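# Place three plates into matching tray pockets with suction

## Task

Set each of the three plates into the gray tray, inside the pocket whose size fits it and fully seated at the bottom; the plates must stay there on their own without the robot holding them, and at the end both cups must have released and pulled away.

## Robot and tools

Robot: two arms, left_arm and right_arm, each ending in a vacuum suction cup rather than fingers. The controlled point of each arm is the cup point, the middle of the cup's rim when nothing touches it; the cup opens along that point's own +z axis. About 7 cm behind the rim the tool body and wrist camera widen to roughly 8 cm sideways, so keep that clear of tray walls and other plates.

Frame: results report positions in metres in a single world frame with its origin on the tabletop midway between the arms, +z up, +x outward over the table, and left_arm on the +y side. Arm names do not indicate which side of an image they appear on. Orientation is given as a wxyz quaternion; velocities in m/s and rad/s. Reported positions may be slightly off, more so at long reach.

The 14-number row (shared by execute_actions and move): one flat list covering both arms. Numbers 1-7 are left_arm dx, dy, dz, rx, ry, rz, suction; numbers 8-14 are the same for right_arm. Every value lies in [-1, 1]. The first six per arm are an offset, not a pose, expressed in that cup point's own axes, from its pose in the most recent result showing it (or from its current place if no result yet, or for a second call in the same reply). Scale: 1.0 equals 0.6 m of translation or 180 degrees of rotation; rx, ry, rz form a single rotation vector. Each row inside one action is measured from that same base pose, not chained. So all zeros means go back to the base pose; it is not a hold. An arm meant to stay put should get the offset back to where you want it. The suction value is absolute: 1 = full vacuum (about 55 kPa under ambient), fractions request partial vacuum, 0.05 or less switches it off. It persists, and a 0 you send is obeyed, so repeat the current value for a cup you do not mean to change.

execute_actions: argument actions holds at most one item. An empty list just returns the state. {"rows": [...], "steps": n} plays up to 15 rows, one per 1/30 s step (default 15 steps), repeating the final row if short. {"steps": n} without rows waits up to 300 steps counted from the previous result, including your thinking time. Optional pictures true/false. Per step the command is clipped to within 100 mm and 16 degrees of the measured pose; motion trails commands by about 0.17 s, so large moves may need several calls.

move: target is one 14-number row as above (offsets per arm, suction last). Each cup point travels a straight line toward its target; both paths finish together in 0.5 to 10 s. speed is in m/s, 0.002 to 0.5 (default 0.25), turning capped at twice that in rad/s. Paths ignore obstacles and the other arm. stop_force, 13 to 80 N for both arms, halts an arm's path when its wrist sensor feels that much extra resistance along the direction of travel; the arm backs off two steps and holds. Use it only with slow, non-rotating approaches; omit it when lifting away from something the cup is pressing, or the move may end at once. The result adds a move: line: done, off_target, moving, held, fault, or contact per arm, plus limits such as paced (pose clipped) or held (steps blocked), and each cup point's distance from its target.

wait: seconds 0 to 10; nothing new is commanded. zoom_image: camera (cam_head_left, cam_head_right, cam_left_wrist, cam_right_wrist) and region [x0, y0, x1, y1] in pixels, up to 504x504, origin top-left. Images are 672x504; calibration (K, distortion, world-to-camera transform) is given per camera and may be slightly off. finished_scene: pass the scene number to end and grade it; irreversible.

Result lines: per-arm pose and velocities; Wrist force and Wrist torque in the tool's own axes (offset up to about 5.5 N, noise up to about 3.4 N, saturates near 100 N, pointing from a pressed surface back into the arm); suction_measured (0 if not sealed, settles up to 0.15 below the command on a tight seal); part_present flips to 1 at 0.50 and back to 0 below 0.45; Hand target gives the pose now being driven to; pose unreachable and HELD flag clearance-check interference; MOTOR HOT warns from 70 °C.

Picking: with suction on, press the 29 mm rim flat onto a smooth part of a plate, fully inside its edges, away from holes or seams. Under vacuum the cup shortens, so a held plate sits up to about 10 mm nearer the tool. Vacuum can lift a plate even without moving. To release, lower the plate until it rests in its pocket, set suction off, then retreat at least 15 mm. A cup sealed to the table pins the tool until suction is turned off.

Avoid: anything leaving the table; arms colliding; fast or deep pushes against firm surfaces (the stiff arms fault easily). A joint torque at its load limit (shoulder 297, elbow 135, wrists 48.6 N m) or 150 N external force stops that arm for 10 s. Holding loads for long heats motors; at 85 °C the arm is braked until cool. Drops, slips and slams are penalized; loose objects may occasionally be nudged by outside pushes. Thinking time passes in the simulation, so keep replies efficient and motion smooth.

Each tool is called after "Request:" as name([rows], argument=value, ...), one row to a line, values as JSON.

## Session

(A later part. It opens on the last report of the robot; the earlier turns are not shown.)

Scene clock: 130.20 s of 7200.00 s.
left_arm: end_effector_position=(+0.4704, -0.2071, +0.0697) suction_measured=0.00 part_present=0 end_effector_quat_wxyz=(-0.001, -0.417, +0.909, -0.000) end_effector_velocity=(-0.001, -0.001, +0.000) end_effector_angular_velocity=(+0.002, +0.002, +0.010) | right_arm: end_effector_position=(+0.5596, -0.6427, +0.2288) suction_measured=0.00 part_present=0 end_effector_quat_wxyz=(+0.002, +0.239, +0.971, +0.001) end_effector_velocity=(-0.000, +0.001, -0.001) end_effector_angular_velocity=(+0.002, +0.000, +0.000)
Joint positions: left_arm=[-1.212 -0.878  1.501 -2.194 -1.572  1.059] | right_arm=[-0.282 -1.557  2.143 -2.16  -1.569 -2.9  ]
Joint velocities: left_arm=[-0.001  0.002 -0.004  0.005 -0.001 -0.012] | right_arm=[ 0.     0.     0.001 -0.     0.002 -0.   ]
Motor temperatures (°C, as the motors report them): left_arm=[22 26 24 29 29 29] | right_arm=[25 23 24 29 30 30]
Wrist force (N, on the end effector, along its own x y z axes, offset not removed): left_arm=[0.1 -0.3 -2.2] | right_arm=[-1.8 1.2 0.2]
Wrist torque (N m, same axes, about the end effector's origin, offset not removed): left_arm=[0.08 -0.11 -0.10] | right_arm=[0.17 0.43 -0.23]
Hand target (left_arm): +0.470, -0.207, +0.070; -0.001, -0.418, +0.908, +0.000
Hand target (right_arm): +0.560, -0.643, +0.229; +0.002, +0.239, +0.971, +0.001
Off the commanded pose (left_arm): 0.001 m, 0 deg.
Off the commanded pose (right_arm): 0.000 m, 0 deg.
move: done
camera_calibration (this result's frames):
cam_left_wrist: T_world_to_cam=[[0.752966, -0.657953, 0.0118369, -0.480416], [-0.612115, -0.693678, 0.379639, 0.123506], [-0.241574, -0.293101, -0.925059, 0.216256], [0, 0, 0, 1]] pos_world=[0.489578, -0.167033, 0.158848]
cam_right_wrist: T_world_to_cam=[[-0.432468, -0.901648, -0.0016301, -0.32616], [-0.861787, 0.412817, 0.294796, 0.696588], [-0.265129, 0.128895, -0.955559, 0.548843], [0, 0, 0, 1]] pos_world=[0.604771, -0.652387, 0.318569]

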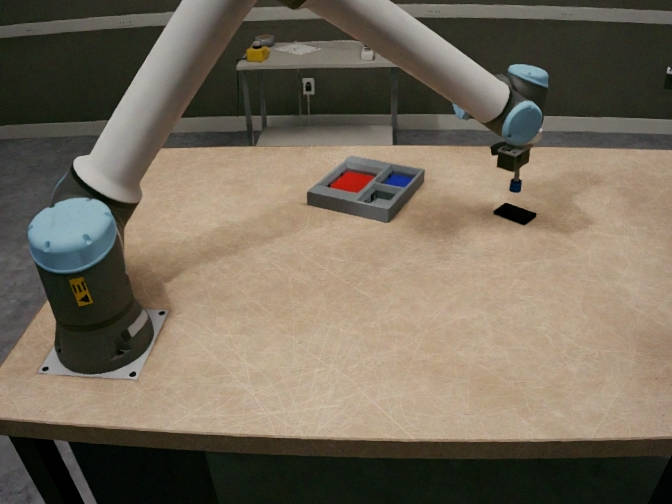

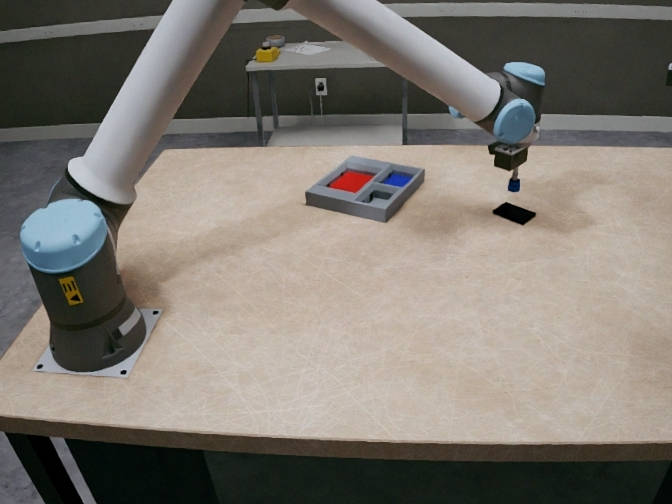

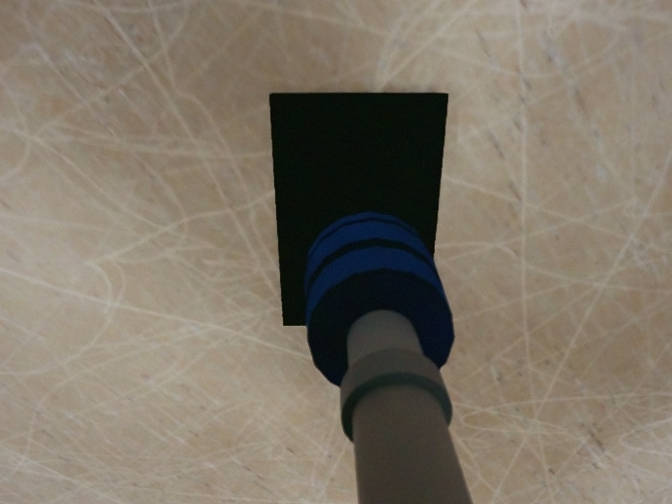

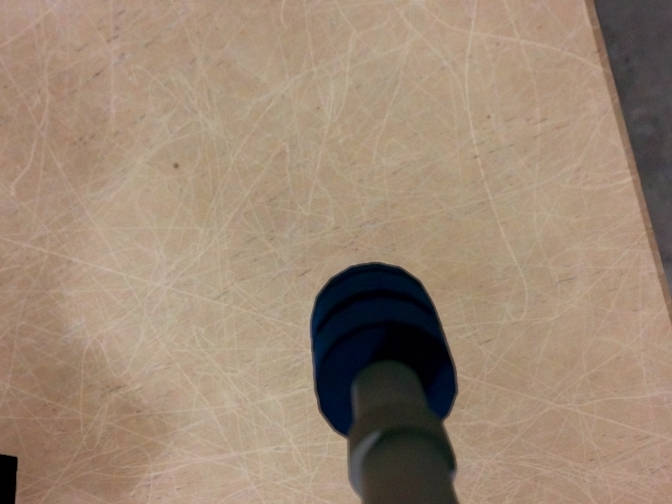

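Request:
move(target=[0.0115,0.0045,0.083,0,0,0,1,0,0,0,0,0,0,0], speed=0.1)

Request:
move(target=[0,0,0.019,0,0,0,1,0,0,0,0,0,0,0], speed=0.012, stop_force=15)

Scene clock: 134.00 s of 7200.00 s.
left_arm: end_effector_position=(+0.4639, -0.2105, +0.0201) suction_measured=0.00 part_present=0 end_effector_quat_wxyz=(-0.001, -0.417, +0.909, -0.000) end_effector_velocity=(-0.001, -0.001, -0.001) end_effector_angular_velocity=(-0.003, +0.000, -0.001) | right_arm: end_effector_position=(+0.5596, -0.6427, +0.2288) suction_measured=0.00 part_present=0 end_effector_quat_wxyz=(+0.002, +0.239, +0.971, +0.001) end_effector_velocity=(-0.001, +0.000, -0.001) end_effector_angular_velocity=(+0.000, +0.001, -0.000)
Joint positions: left_arm=[-1.219 -0.829  1.517 -2.26  -1.572  1.052] | right_arm=[-0.282 -1.557  2.143 -2.16  -1.569 -2.9  ]
Joint velocities: left_arm=[-0.001  0.001  0.    -0.005 -0.001 -0.   ] | right_arm=[-0.     0.     0.001 -0.    -0.     0.   ]
Motor temperatures (°C, as the motors report them): left_arm=[22 26 24 29 29 29] | right_arm=[25 23 24 29 30 30]
Wrist force (N, on the end effector, along its own x y z axes, offset not removed): left_arm=[-0.9 -1.2 2.5] | right_arm=[0.1 -0.7 -1.2]
Wrist torque (N m, same axes, about the end effector's origin, offset not removed): left_arm=[0.04 -0.03 -0.13] | right_arm=[0.02 0.09 -0.04]
Hand target (left_arm): +0.464, -0.211, +0.020; -0.001, -0.417, +0.909, -0.000
Hand target (right_arm): +0.560, -0.643, +0.229; +0.002, +0.239, +0.971, +0.001
Off the commanded pose (left_arm): 0.000 m, 0 deg.
Off the commanded pose (right_arm): 0.000 m, 0 deg.
move: done
camera_calibration (this result's frames):
cam_left_wrist: T_world_to_cam=[[0.752969, -0.657949, 0.0118393, -0.477209], [-0.612113, -0.693682, 0.379635, 0.135946], [-0.241568, -0.2931, -0.925061, 0.167797], [0, 0, 0, 1]] pos_world=[0.483072, -0.170494, 0.109262]
cam_right_wrist: T_world_to_cam=[[-0.432468, -0.901648, -0.00163009, -0.32616], [-0.861787, 0.412817, 0.294796, 0.696588], [-0.265129, 0.128895, -0.955559, 0.548843], [0, 0, 0, 1]] pos_world=[0.604771, -0.652387, 0.318569]

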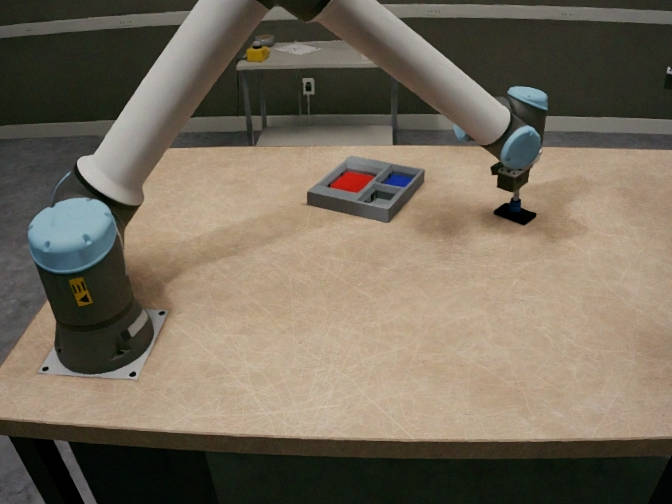

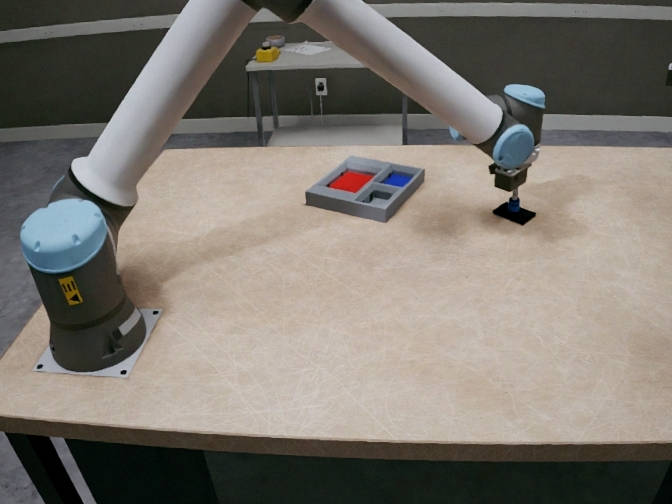

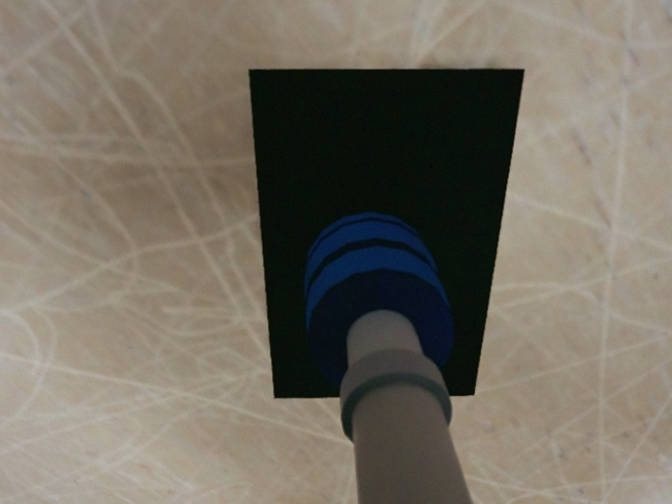

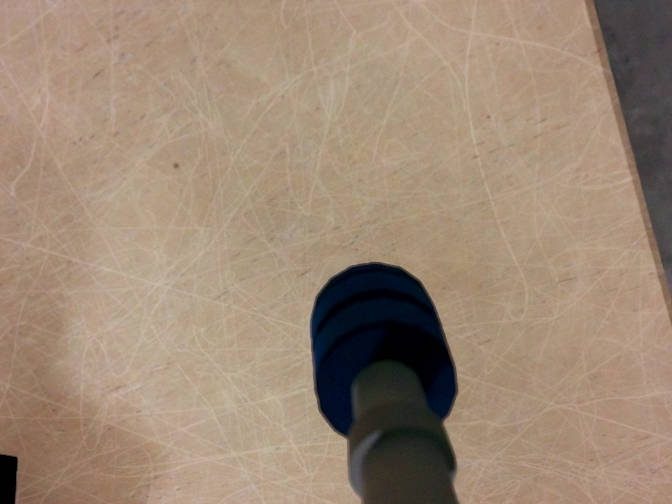

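Scene clock: 135.17 s of 7200.00 s.
left_arm: end_effector_position=(+0.4639, -0.2105, +0.0090) suction_measured=0.50 part_present=1 end_effector_quat_wxyz=(-0.001, -0.417, +0.909, -0.000) end_effector_velocity=(+0.000, +0.000, -0.003) end_effector_angular_velocity=(+0.000, -0.000, +0.001) | right_arm: end_effector_position=(+0.5596, -0.6427, +0.2288) suction_measured=0.00 part_present=0 end_effector_quat_wxyz=(+0.002, +0.239, +0.971, +0.001) end_effector_velocity=(-0.000, -0.000, +0.000) end_effector_angular_velocity=(-0.000, +0.000, -0.001)
Joint positions: left_arm=[-1.219 -0.817  1.52  -2.274 -1.572  1.052] | right_arm=[-0.282 -1.557  2.143 -2.16  -1.569 -2.9  ]
Joint velocities: left_arm=[ 0.     0.003  0.001 -0.003  0.    -0.   ] | right_arm=[ 0.     0.    -0.     0.    -0.001  0.001]
Motor temperatures (°C, as the motors report them): left_arm=[22 26 24 29 29 29] | right_arm=[25 23 24 29 30 30]
Wrist force (N, on the end effector, along its own x y z axes, offset not removed): left_arm=[-4.2 -2.5 -0.2] | right_arm=[-1.1 2.0 0.6]
Wrist torque (N m, same axes, about the end effector's origin, offset not removed): left_arm=[-0.28 0.49 -0.04] | right_arm=[0.28 0.32 -0.22]
Hand target (left_arm): +0.464, -0.211, +0.009; -0.001, -0.417, +0.909, -0.000
Hand target (right_arm): +0.560, -0.643, +0.229; +0.002, +0.239, +0.971, +0.001
Off the commanded pose (left_arm): 0.000 m, 0 deg.
Off the commanded pose (right_arm): 0.000 m, 0 deg.
move: done
camera_calibration (this result's frames):
cam_left_wrist: T_world_to_cam=[[0.752969, -0.65795, 0.0118288, -0.477074], [-0.612112, -0.693686, 0.37963, 0.14016], [-0.241572, -0.29309, -0.925063, 0.157505], [0, 0, 0, 1]] pos_world=[0.483064, -0.170501, 0.0981358]
cam_right_wrist: T_world_to_cam=[[-0.432468, -0.901648, -0.00163008, -0.32616], [-0.861787, 0.412817, 0.294796, 0.696587], [-0.265129, 0.128895, -0.955559, 0.548843], [0, 0, 0, 1]] pos_world=[0.604771, -0.652387, 0.318569]

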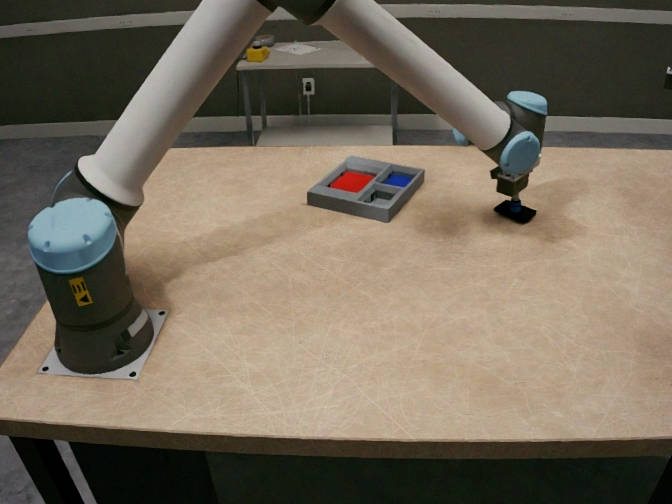

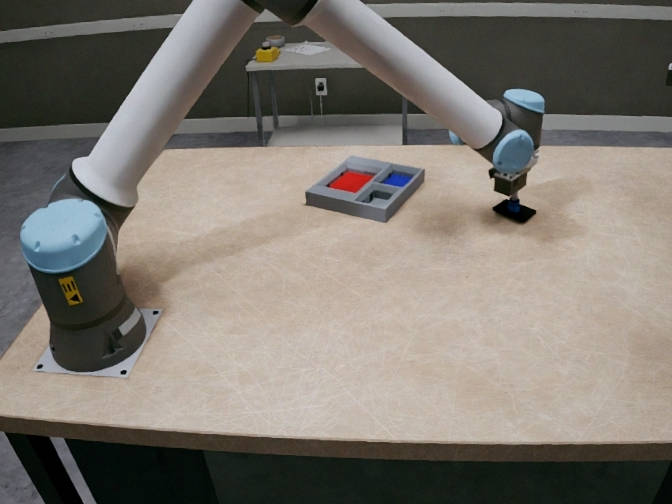

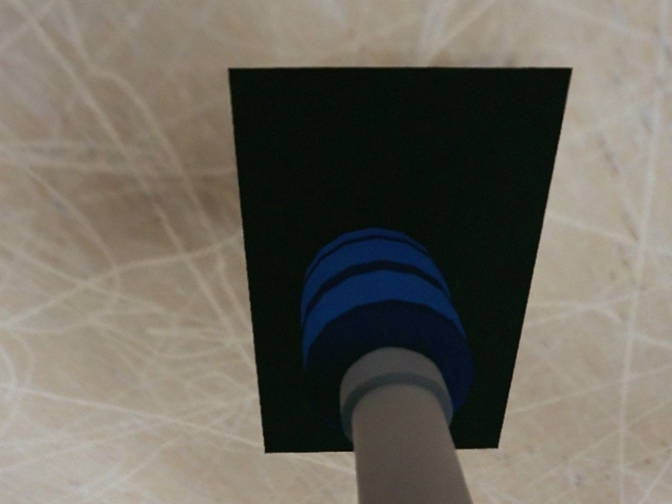

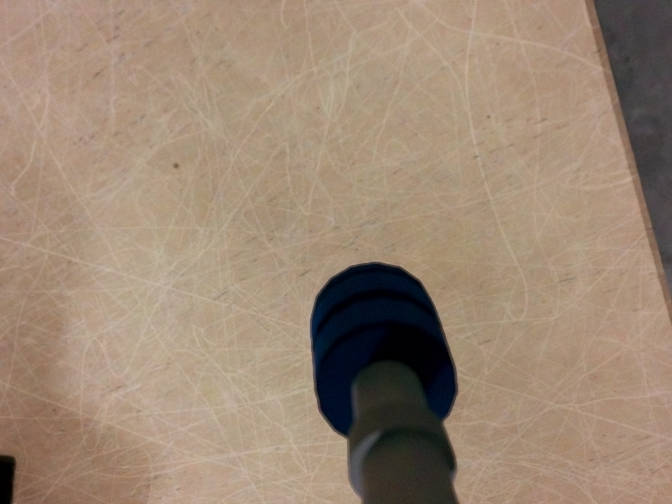

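Request:
move(target=[0,0,-0.085,0,0,0,1,0,0,0,0,0,0,0], speed=0.1)

Request:
move(target=[-0.472,0.321,0,0,0,0.4105,1,0,0,0,0,0,0,0], speed=0.3)

Request:
move(target=[0,0,0.046,0,0,0,1,0,0,0,0,0,0,0], speed=0.03, stop_force=13)

Scene clock: 139.87 s of 7200.00 s.
left_arm: end_effector_position=(+0.4639, -0.2105, +0.0597) suction_measured=1.00 part_present=1 end_effector_quat_wxyz=(-0.001, -0.418, +0.909, -0.000) end_effector_velocity=(-0.000, -0.000, +0.003) end_effector_angular_velocity=(-0.000, +0.001, +0.000) | right_arm: end_effector_position=(+0.5596, -0.6427, +0.2288) suction_measured=0.00 part_present=0 end_effector_quat_wxyz=(+0.002, +0.239, +0.971, +0.001) end_effector_velocity=(-0.001, -0.000, -0.001) end_effector_angular_velocity=(-0.001, +0.002, -0.000)
Joint positions: left_arm=[-1.219 -0.869  1.505 -2.207 -1.572  1.052] | right_arm=[-0.282 -1.557  2.143 -2.16  -1.569 -2.9  ]
Joint velocities: left_arm=[-0.    -0.002 -0.001  0.004 -0.001 -0.   ] | right_arm=[-0.    -0.     0.002 -0.    -0.001  0.   ]
Motor temperatures (°C, as the motors report them): left_arm=[22 26 24 29 29 29] | right_arm=[25 23 24 29 30 30]
Wrist force (N, on the end effector, along its own x y z axes, offset not removed): left_arm=[0.5 -1.2 1.8] | right_arm=[-2.1 -0.1 0.6]
Wrist torque (N m, same axes, about the end effector's origin, offset not removed): left_arm=[-0.10 -0.26 -0.07] | right_arm=[0.00 0.33 -0.26]
Hand target (left_arm): +0.464, -0.211, +0.060; -0.001, -0.417, +0.909, -0.000
Hand target (right_arm): +0.560, -0.643, +0.229; +0.002, +0.239, +0.971, +0.001
Off the commanded pose (left_arm): 0.000 m, 0 deg.
Off the commanded pose (right_arm): 0.000 m, 0 deg.
move: done
camera_calibration (this result's frames):
cam_left_wrist: T_world_to_cam=[[0.752985, -0.657932, 0.0118189, -0.477664], [-0.612094, -0.693705, 0.379625, 0.120903], [-0.241569, -0.293086, -0.925065, 0.20449], [0, 0, 0, 1]] pos_world=[0.483076, -0.170466, 0.148914]
cam_right_wrist: T_world_to_cam=[[-0.432468, -0.901648, -0.00163017, -0.32616], [-0.861787, 0.412817, 0.294796, 0.696588], [-0.265129, 0.128895, -0.955559, 0.548843], [0, 0, 0, 1]] pos_world=[0.604771, -0.652387, 0.318569]

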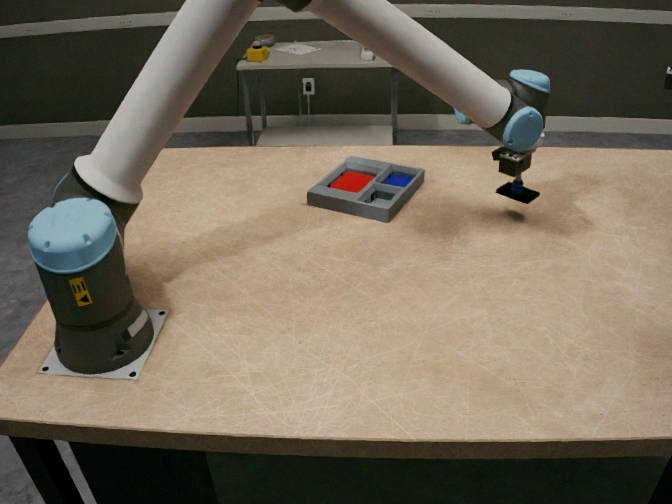

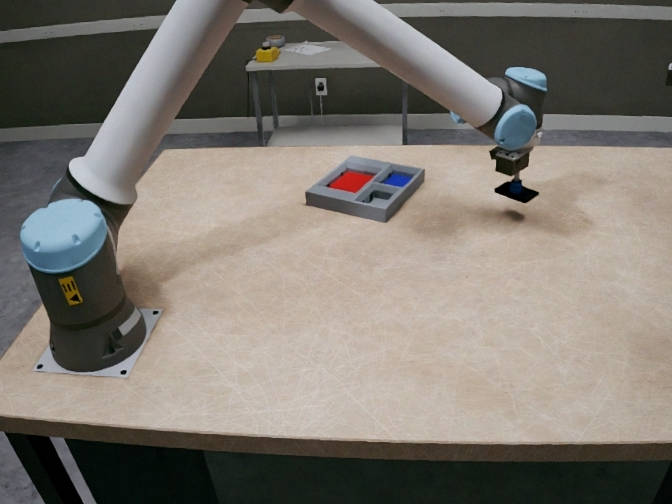

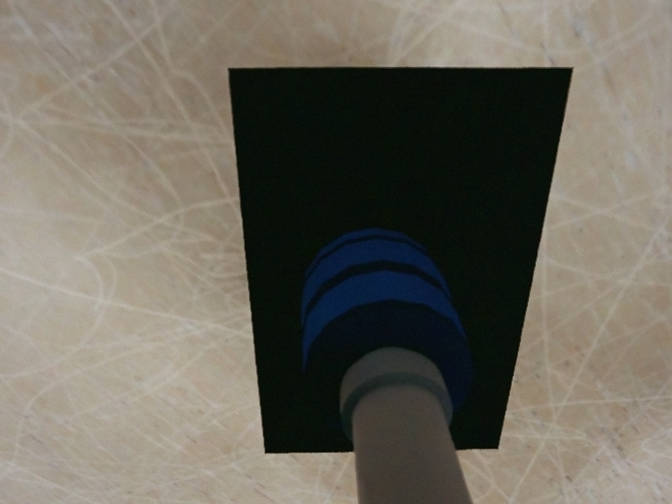

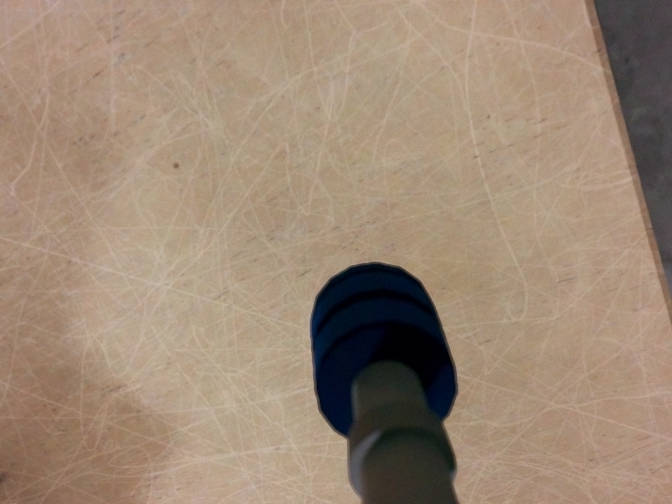

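Scene clock: 142.63 s of 7200.00 s.
left_arm: end_effector_position=(+0.5026, +0.1295, +0.0597) suction_measured=1.00 part_present=1 end_effector_quat_wxyz=(-0.000, +0.212, +0.977, -0.000) end_effector_velocity=(+0.000, +0.002, +0.000) end_effector_angular_velocity=(-0.000, +0.001, -0.009) | right_arm: end_effector_position=(+0.5596, -0.6427, +0.2288) suction_measured=0.00 part_present=0 end_effector_quat_wxyz=(+0.002, +0.239, +0.971, +0.001) end_effector_velocity=(+0.000, -0.001, +0.000) end_effector_angular_velocity=(-0.002, -0.001, +0.000)
Joint positions: left_arm=[-1.004 -1.178  2.05  -2.444 -1.572  2.556] | right_arm=[-0.282 -1.557  2.143 -2.16  -1.569 -2.9  ]
Joint velocities: left_arm=[ 0.002 -0.002  0.003 -0.    -0.001  0.011] | right_arm=[-0.    -0.    -0.    -0.001 -0.002 -0.   ]
Motor temperatures (°C, as the motors report them): left_arm=[22 26 24 29 29 29] | right_arm=[25 23 24 29 30 30]
Wrist force (N, on the end effector, along its own x y z axes, offset not removed): left_arm=[-2.1 -1.9 1.3] | right_arm=[-3.7 0.6 -1.3]
Wrist torque (N m, same axes, about the end effector's origin, offset not removed): left_arm=[-0.19 0.13 -0.07] | right_arm=[0.19 0.67 -0.19]
Hand target (left_arm): +0.503, +0.130, +0.060; -0.000, +0.212, +0.977, -0.000
Hand target (right_arm): +0.560, -0.643, +0.229; +0.002, +0.239, +0.971, +0.001
Off the commanded pose (left_arm): 0.001 m, 0 deg.
Off the commanded pose (right_arm): 0.000 m, 0 deg.
move: done
camera_calibration (this result's frames):
cam_left_wrist: T_world_to_cam=[[-0.422282, -0.906368, 0.013237, 0.339619], [-0.83662, 0.395324, 0.379191, 0.352353], [-0.348919, 0.149051, -0.925224, 0.310192], [0, 0, 0, 1]] pos_world=[0.546433, 0.122292, 0.148892]
cam_right_wrist: T_world_to_cam=[[-0.432468, -0.901648, -0.00163007, -0.32616], [-0.861787, 0.412817, 0.294796, 0.696588], [-0.265129, 0.128895, -0.955559, 0.548843], [0, 0, 0, 1]] pos_world=[0.604771, -0.652387, 0.318569]

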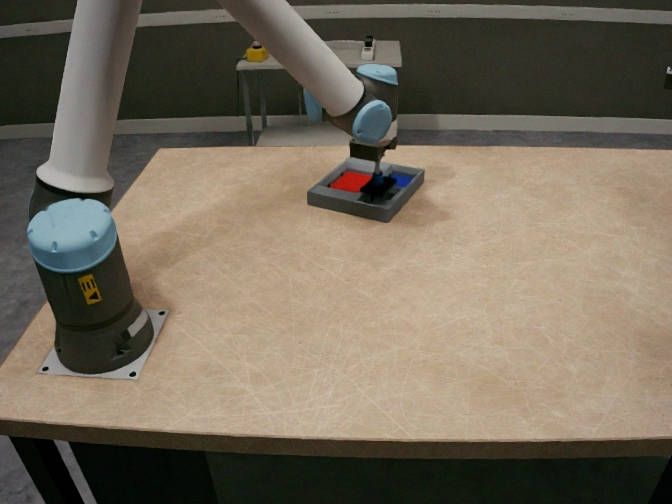

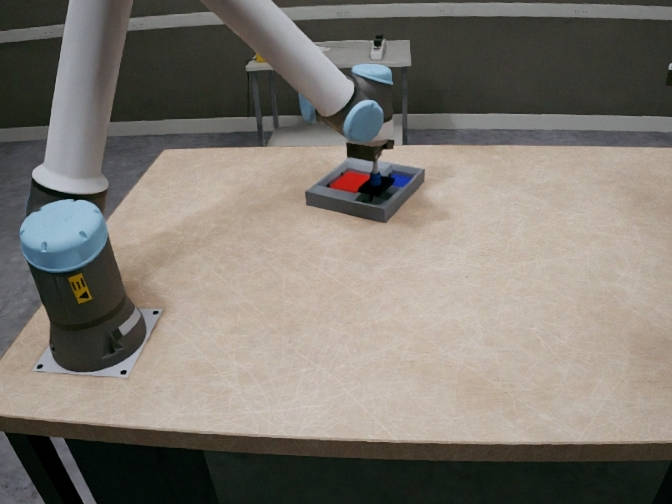

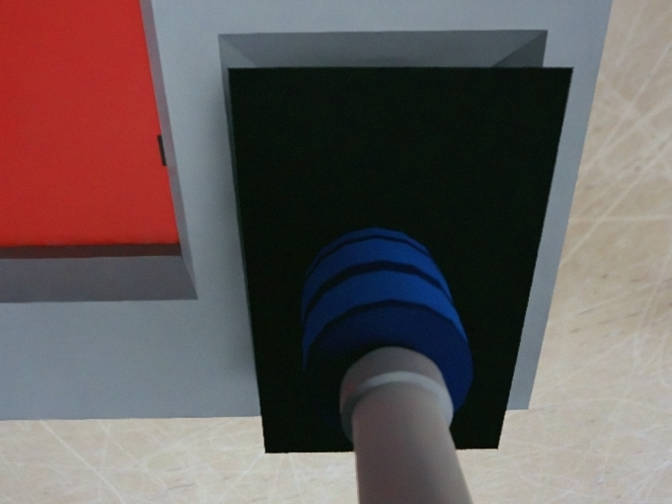

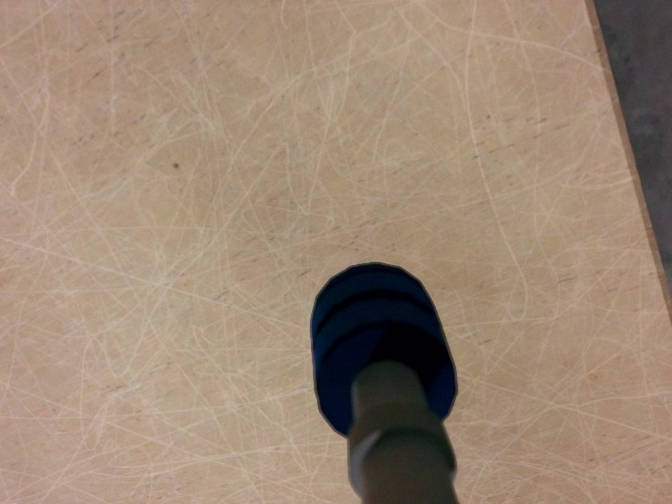

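Scene clock: 143.90 s of 7200.00 s.
left_arm: end_effector_position=(+0.5026, +0.1295, +0.0323) suction_measured=0.96 part_present=1 end_effector_quat_wxyz=(-0.000, +0.212, +0.977, -0.000) end_effector_velocity=(+0.000, -0.001, -0.002) end_effector_angular_velocity=(-0.002, -0.000, -0.000) | right_arm: end_effector_position=(+0.5596, -0.6427, +0.2288) suction_measured=0.00 part_present=0 end_effector_quat_wxyz=(+0.002, +0.239, +0.971, +0.001) end_effector_velocity=(+0.001, -0.000, +0.001) end_effector_angular_velocity=(-0.001, -0.001, +0.000)
Joint positions: left_arm=[-1.004 -1.138  2.061 -2.493 -1.572  2.556] | right_arm=[-0.282 -1.557  2.143 -2.16  -1.569 -2.9  ]
Joint velocities: left_arm=[-0.     0.003  0.    -0.005 -0.001  0.   ] | right_arm=[ 0.     0.    -0.001 -0.    -0.001 -0.   ]
Motor temperatures (°C, as the motors report them): left_arm=[22 26 24 29 29 29] | right_arm=[25 23 24 29 30 30]
Wrist force (N, on the end effector, along its own x y z axes, offset not removed): left_arm=[-2.1 -2.1 2.4] | right_arm=[-3.5 -0.9 -0.3]
Wrist torque (N m, same axes, about the end effector's origin, offset not removed): left_arm=[-0.25 0.07 -0.11] | right_arm=[0.02 0.68 -0.13]
Hand target (left_arm): +0.503, +0.129, +0.032; -0.000, +0.212, +0.977, -0.000
Hand target (right_arm): +0.560, -0.643, +0.229; +0.002, +0.239, +0.971, +0.001
Off the commanded pose (left_arm): 0.000 m, 0 deg.
Off the commanded pose (right_arm): 0.000 m, 0 deg.
move: done
camera_calibration (this result's frames):
cam_left_wrist: T_world_to_cam=[[-0.422274, -0.906371, 0.0132376, 0.33998], [-0.836621, 0.395316, 0.379197, 0.362759], [-0.348926, 0.14905, -0.925221, 0.284832], [0, 0, 0, 1]] pos_world=[0.546442, 0.122289, 0.121475]
cam_right_wrist: T_world_to_cam=[[-0.432468, -0.901648, -0.00163005, -0.32616], [-0.861787, 0.412817, 0.294796, 0.696588], [-0.265129, 0.128895, -0.955559, 0.548843], [0, 0, 0, 1]] pos_world=[0.604771, -0.652387, 0.318569]

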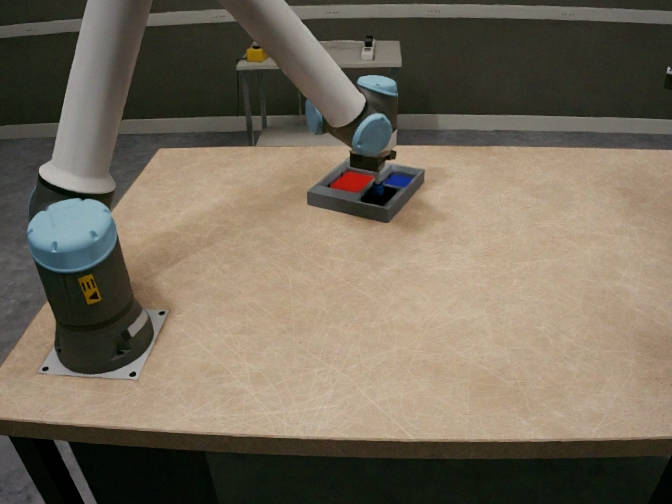

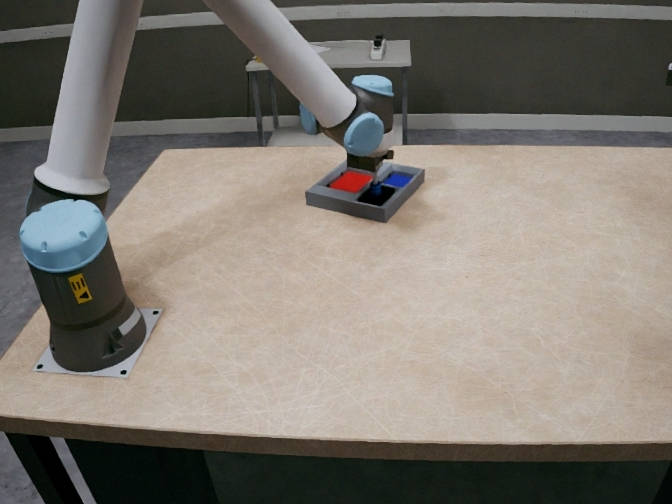

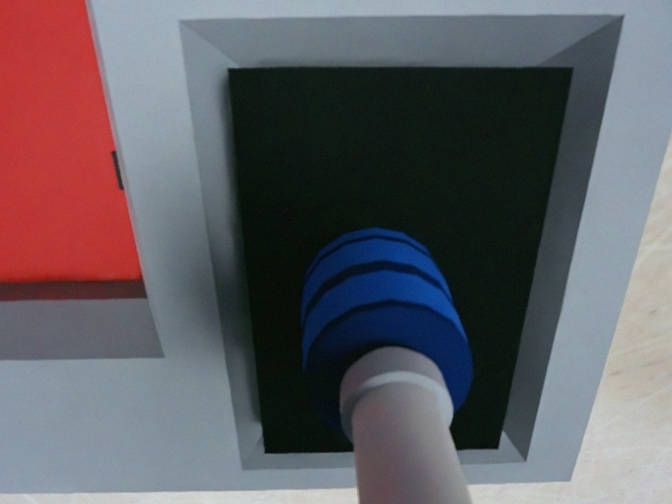

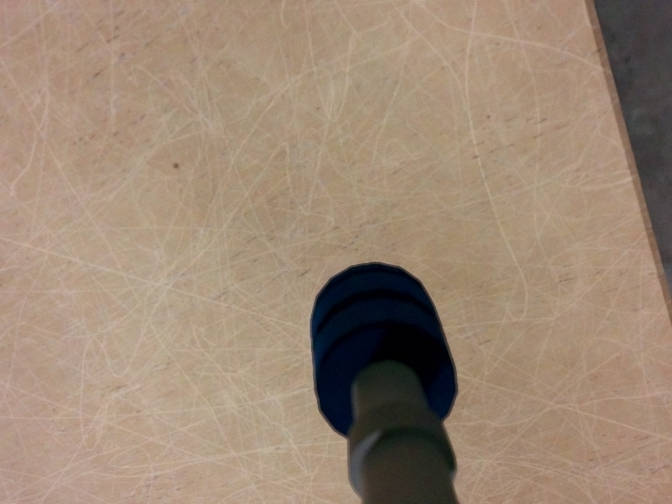

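Request:
move(target=[-0.0005,-0.0008,0,0,0,-0.0035,1,0,0,0,0,0,0,0], speed=0.02)

Request:
move(target=[0,0,0.043,0,0,0,1,0,0,0,0,0,0,0], speed=0.012, stop_force=25)

Request:
move(target=[0,0,0.01,0,0,0,1,0,0,0,0,0,0,0], speed=0.003, stop_force=14)

Scene clock: 148.03 s of 7200.00 s.
left_arm: end_effector_position=(+0.5027, +0.1289, +0.0323) suction_measured=0.98 part_present=1 end_effector_quat_wxyz=(-0.000, +0.207, +0.978, -0.000) end_effector_velocity=(+0.000, -0.000, +0.000) end_effector_angular_velocity=(+0.001, +0.000, +0.005) | right_arm: end_effector_position=(+0.5596, -0.6427, +0.2288) suction_measured=0.00 part_present=0 end_effector_quat_wxyz=(+0.002, +0.239, +0.971, +0.001) end_effector_velocity=(+0.000, -0.000, +0.000) end_effector_angular_velocity=(-0.001, -0.001, -0.000)
Joint positions: left_arm=[-1.004 -1.138  2.06  -2.493 -1.572  2.545] | right_arm=[-0.282 -1.557  2.143 -2.16  -1.569 -2.9  ]
Joint velocities: left_arm=[ 0.     0.    -0.001  0.001  0.    -0.005] | right_arm=[-0.     0.    -0.001 -0.    -0.001  0.   ]
Motor temperatures (°C, as the motors report them): left_arm=[22 26 24 29 29 29] | right_arm=[25 23 24 29 30 30]
Wrist force (N, on the end effector, along its own x y z axes, offset not removed): left_arm=[-3.3 -4.3 -0.5] | right_arm=[-4.1 0.1 1.7]
Wrist torque (N m, same axes, about the end effector's origin, offset not removed): left_arm=[-0.42 0.20 -0.12] | right_arm=[0.02 0.79 -0.17]
Hand target (left_arm): +0.503, +0.129, +0.032; -0.000, +0.207, +0.978, -0.000
Hand target (right_arm): +0.560, -0.643, +0.229; +0.002, +0.239, +0.971, +0.001
Off the commanded pose (left_arm): 0.000 m, 0 deg.
Off the commanded pose (right_arm): 0.000 m, 0 deg.
move: done
camera_calibration (this result's frames):
cam_left_wrist: T_world_to_cam=[[-0.412758, -0.910745, 0.0132359, 0.33531], [-0.840717, 0.386532, 0.379194, 0.366223], [-0.350465, 0.145388, -0.925222, 0.286167], [0, 0, 0, 1]] pos_world=[0.546583, 0.12222, 0.121461]
cam_right_wrist: T_world_to_cam=[[-0.432468, -0.901648, -0.00162999, -0.32616], [-0.861787, 0.412817, 0.294796, 0.696588], [-0.26513, 0.128895, -0.955559, 0.548843], [0, 0, 0, 1]] pos_world=[0.604771, -0.652387, 0.318569]

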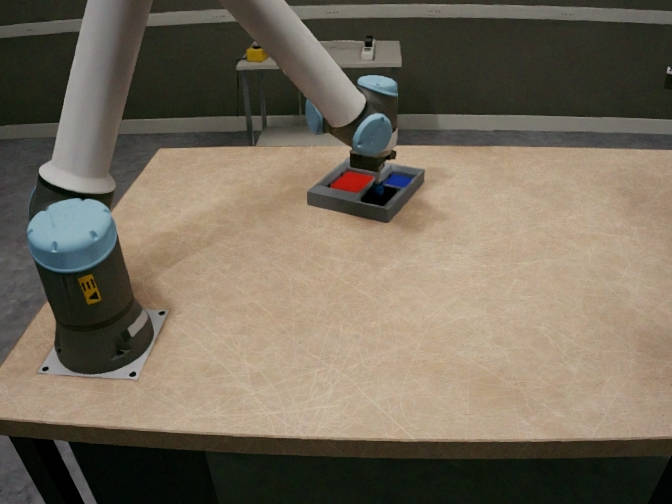

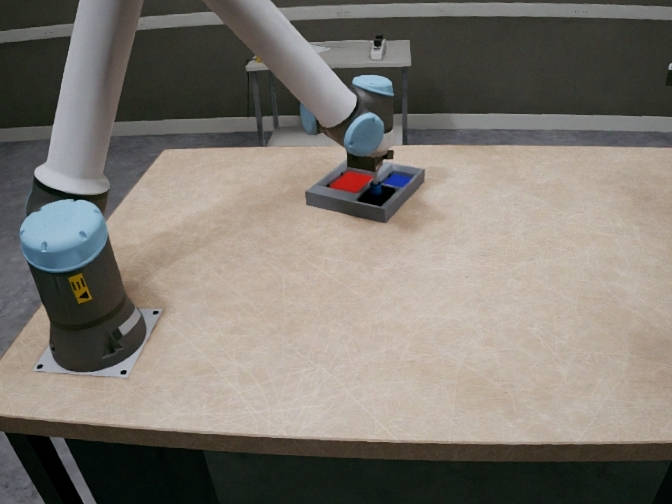

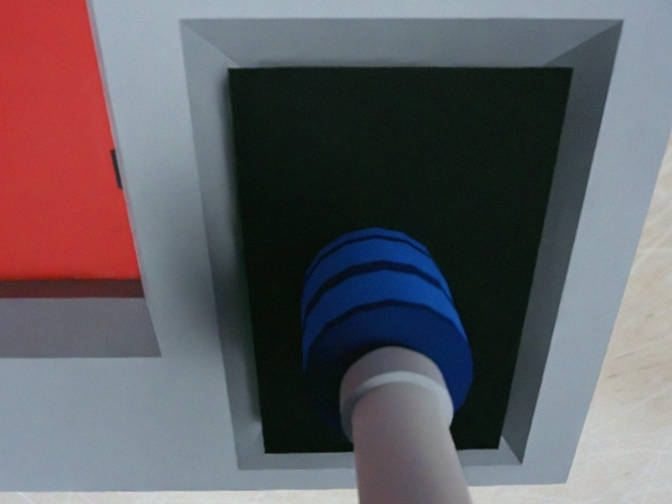

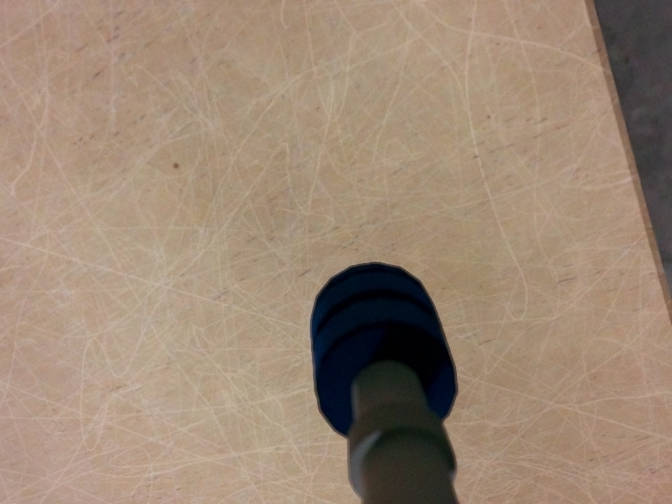

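Scene clock: 150.40 s of 7200.00 s.
left_arm: end_effector_position=(+0.5027, +0.1289, +0.0067) suction_measured=0.98 part_present=1 end_effector_quat_wxyz=(-0.000, +0.207, +0.978, -0.000) end_effector_velocity=(+0.000, +0.000, -0.003) end_effector_angular_velocity=(-0.000, +0.000, +0.000) | right_arm: end_effector_position=(+0.5596, -0.6427, +0.2288) suction_measured=0.00 part_present=0 end_effector_quat_wxyz=(+0.002, +0.239, +0.971, +0.001) end_effector_velocity=(+0.000, +0.000, -0.000) end_effector_angular_velocity=(-0.000, -0.000, -0.001)
Joint positions: left_arm=[-1.004 -1.099  2.067 -2.539 -1.572  2.545] | right_arm=[-0.282 -1.557  2.143 -2.16  -1.569 -2.9  ]
Joint velocities: left_arm=[ 0.     0.004  0.    -0.005 -0.     0.   ] | right_arm=[ 0.     0.     0.    -0.     0.     0.001]
Motor temperatures (°C, as the motors report them): left_arm=[22 26 24 29 29 29] | right_arm=[25 23 24 29 30 30]
Wrist force (N, on the end effector, along its own x y z axes, offset not removed): left_arm=[-7.0 -0.3 -4.1] | right_arm=[-1.6 -1.3 -2.6]
Wrist torque (N m, same axes, about the end effector's origin, offset not removed): left_arm=[0.00 0.10 -0.05] | right_arm=[-0.07 0.40 -0.23]
Hand target (left_arm): +0.503, +0.129, +0.006; -0.000, +0.207, +0.978, -0.000
Hand target (right_arm): +0.560, -0.643, +0.229; +0.002, +0.239, +0.971, +0.001
Off the commanded pose (left_arm): 0.000 m, 0 deg.
Off the commanded pose (right_arm): 0.000 m, 0 deg.
move: done
camera_calibration (this result's frames):
cam_left_wrist: T_world_to_cam=[[-0.412768, -0.91074, 0.0132335, 0.335644], [-0.840712, 0.38654, 0.379198, 0.375907], [-0.350466, 0.145395, -0.925221, 0.262544], [0, 0, 0, 1]] pos_world=[0.546585, 0.122209, 0.0959266]
cam_right_wrist: T_world_to_cam=[[-0.432468, -0.901648, -0.00163009, -0.32616], [-0.861787, 0.412817, 0.294796, 0.696588], [-0.265129, 0.128895, -0.955559, 0.548843], [0, 0, 0, 1]] pos_world=[0.604771, -0.652387, 0.318569]

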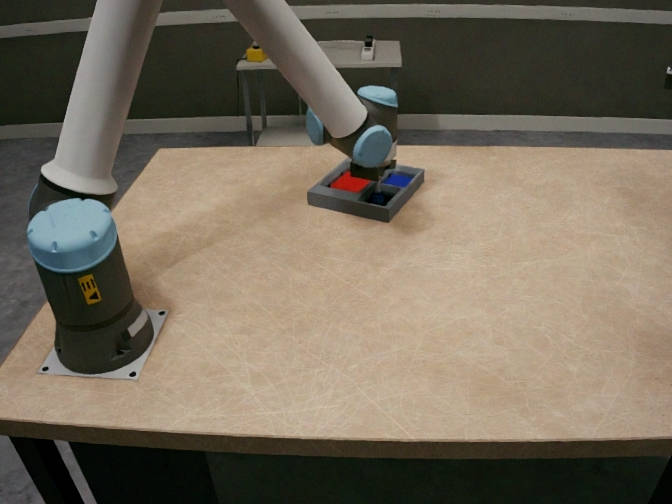

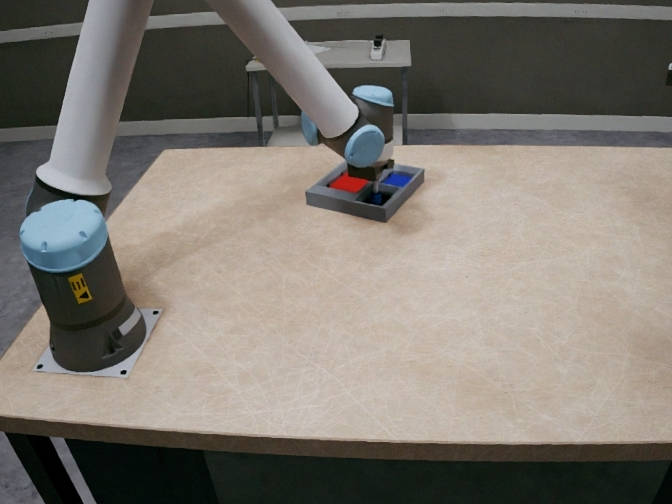

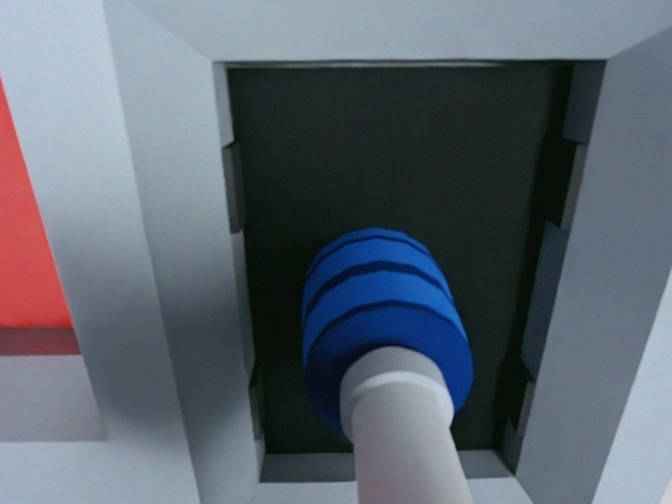

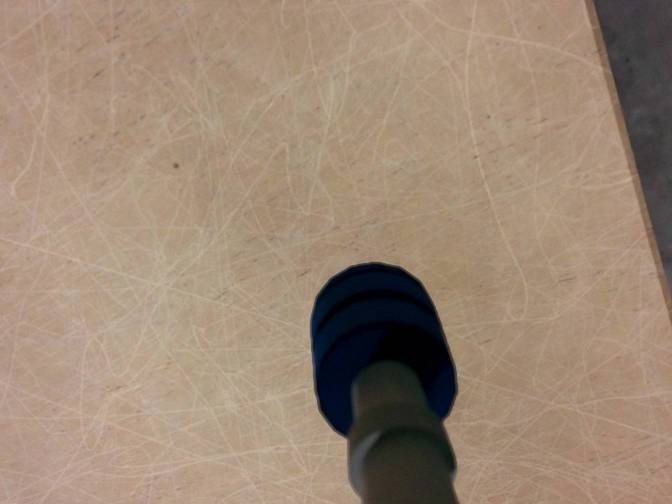

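Scene clock: 152.17 s of 7200.00 s.
left_arm: end_effector_position=(+0.5027, +0.1289, +0.0026) suction_measured=0.99 part_present=1 end_effector_quat_wxyz=(-0.000, +0.207, +0.978, -0.001) end_effector_velocity=(-0.001, -0.001, +0.001) end_effector_angular_velocity=(+0.000, +0.000, -0.001) | right_arm: end_effector_position=(+0.5596, -0.6427, +0.2288) suction_measured=0.00 part_present=0 end_effector_quat_wxyz=(+0.002, +0.239, +0.971, +0.001) end_effector_velocity=(-0.000, +0.000, -0.000) end_effector_angular_velocity=(-0.000, +0.001, -0.000)
Joint positions: left_arm=[-1.004 -1.093  2.068 -2.546 -1.572  2.545] | right_arm=[-0.282 -1.557  2.143 -2.16  -1.569 -2.9  ]
Joint velocities: left_arm=[-0.001 -0.001 -0.     0.002 -0.    -0.   ] | right_arm=[ 0.     0.     0.001  0.    -0.     0.   ]
Motor temperatures (°C, as the motors report them): left_arm=[22 26 24 29 29 29] | right_arm=[25 23 24 29 30 30]
Wrist force (N, on the end effector, along its own x y z axes, offset not removed): left_arm=[0.9 3.5 -30.1] | right_arm=[-2.9 -0.1 -1.2]
Wrist torque (N m, same axes, about the end effector's origin, offset not removed): left_arm=[0.03 0.48 -0.02] | right_arm=[0.06 0.55 -0.19]
Hand target (left_arm): +0.503, +0.129, +0.003; -0.000, +0.207, +0.978, -0.000
Hand target (right_arm): +0.560, -0.643, +0.229; +0.002, +0.239, +0.971, +0.001
Off the commanded pose (left_arm): 0.002 m, 0 deg.
Off the commanded pose (right_arm): 0.000 m, 0 deg.
move: contact (left_arm)
camera_calibration (this result's frames):
cam_left_wrist: T_world_to_cam=[[-0.412771, -0.910737, 0.0133479, 0.335664], [-0.840752, 0.386607, 0.379038, 0.377548], [-0.350365, 0.145234, -0.925285, 0.258683], [0, 0, 0, 1]] pos_world=[0.54661, 0.122169, 0.0917699]
cam_right_wrist: T_world_to_cam=[[-0.432468, -0.901648, -0.0016301, -0.32616], [-0.861787, 0.412817, 0.294796, 0.696588], [-0.265129, 0.128895, -0.955559, 0.548843], [0, 0, 0, 1]] pos_world=[0.604771, -0.652387, 0.318569]

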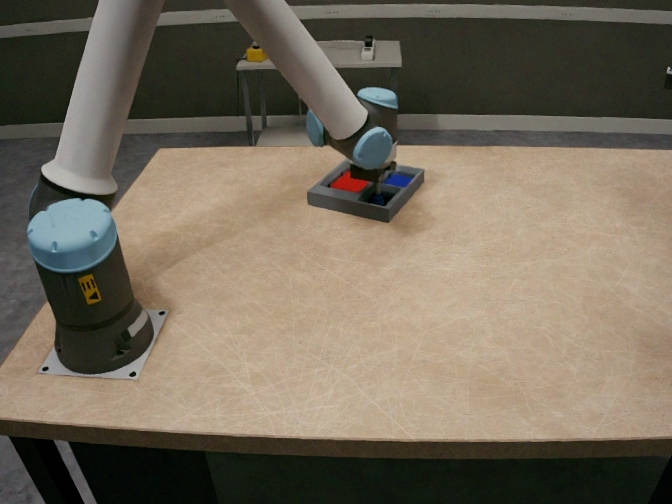

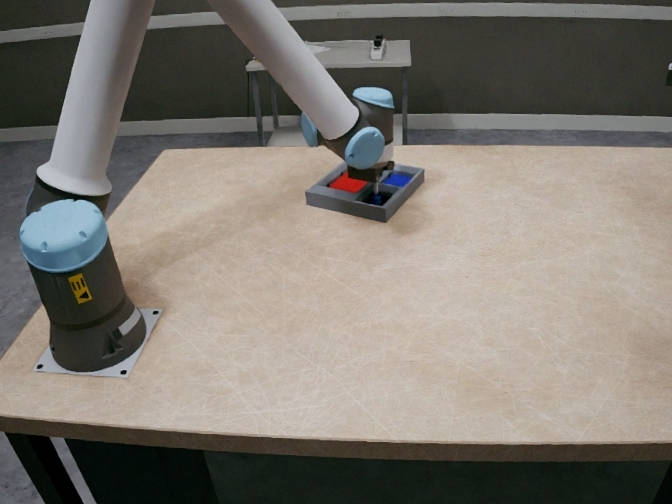

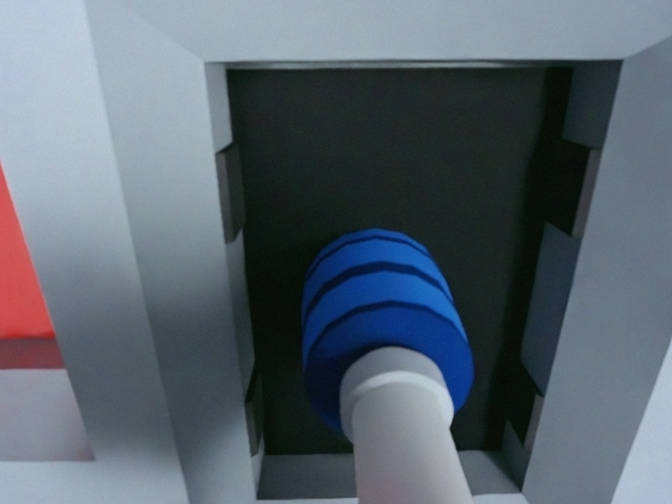

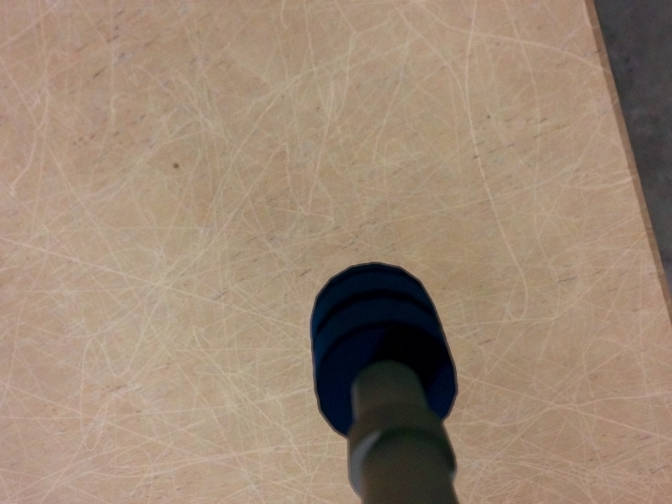

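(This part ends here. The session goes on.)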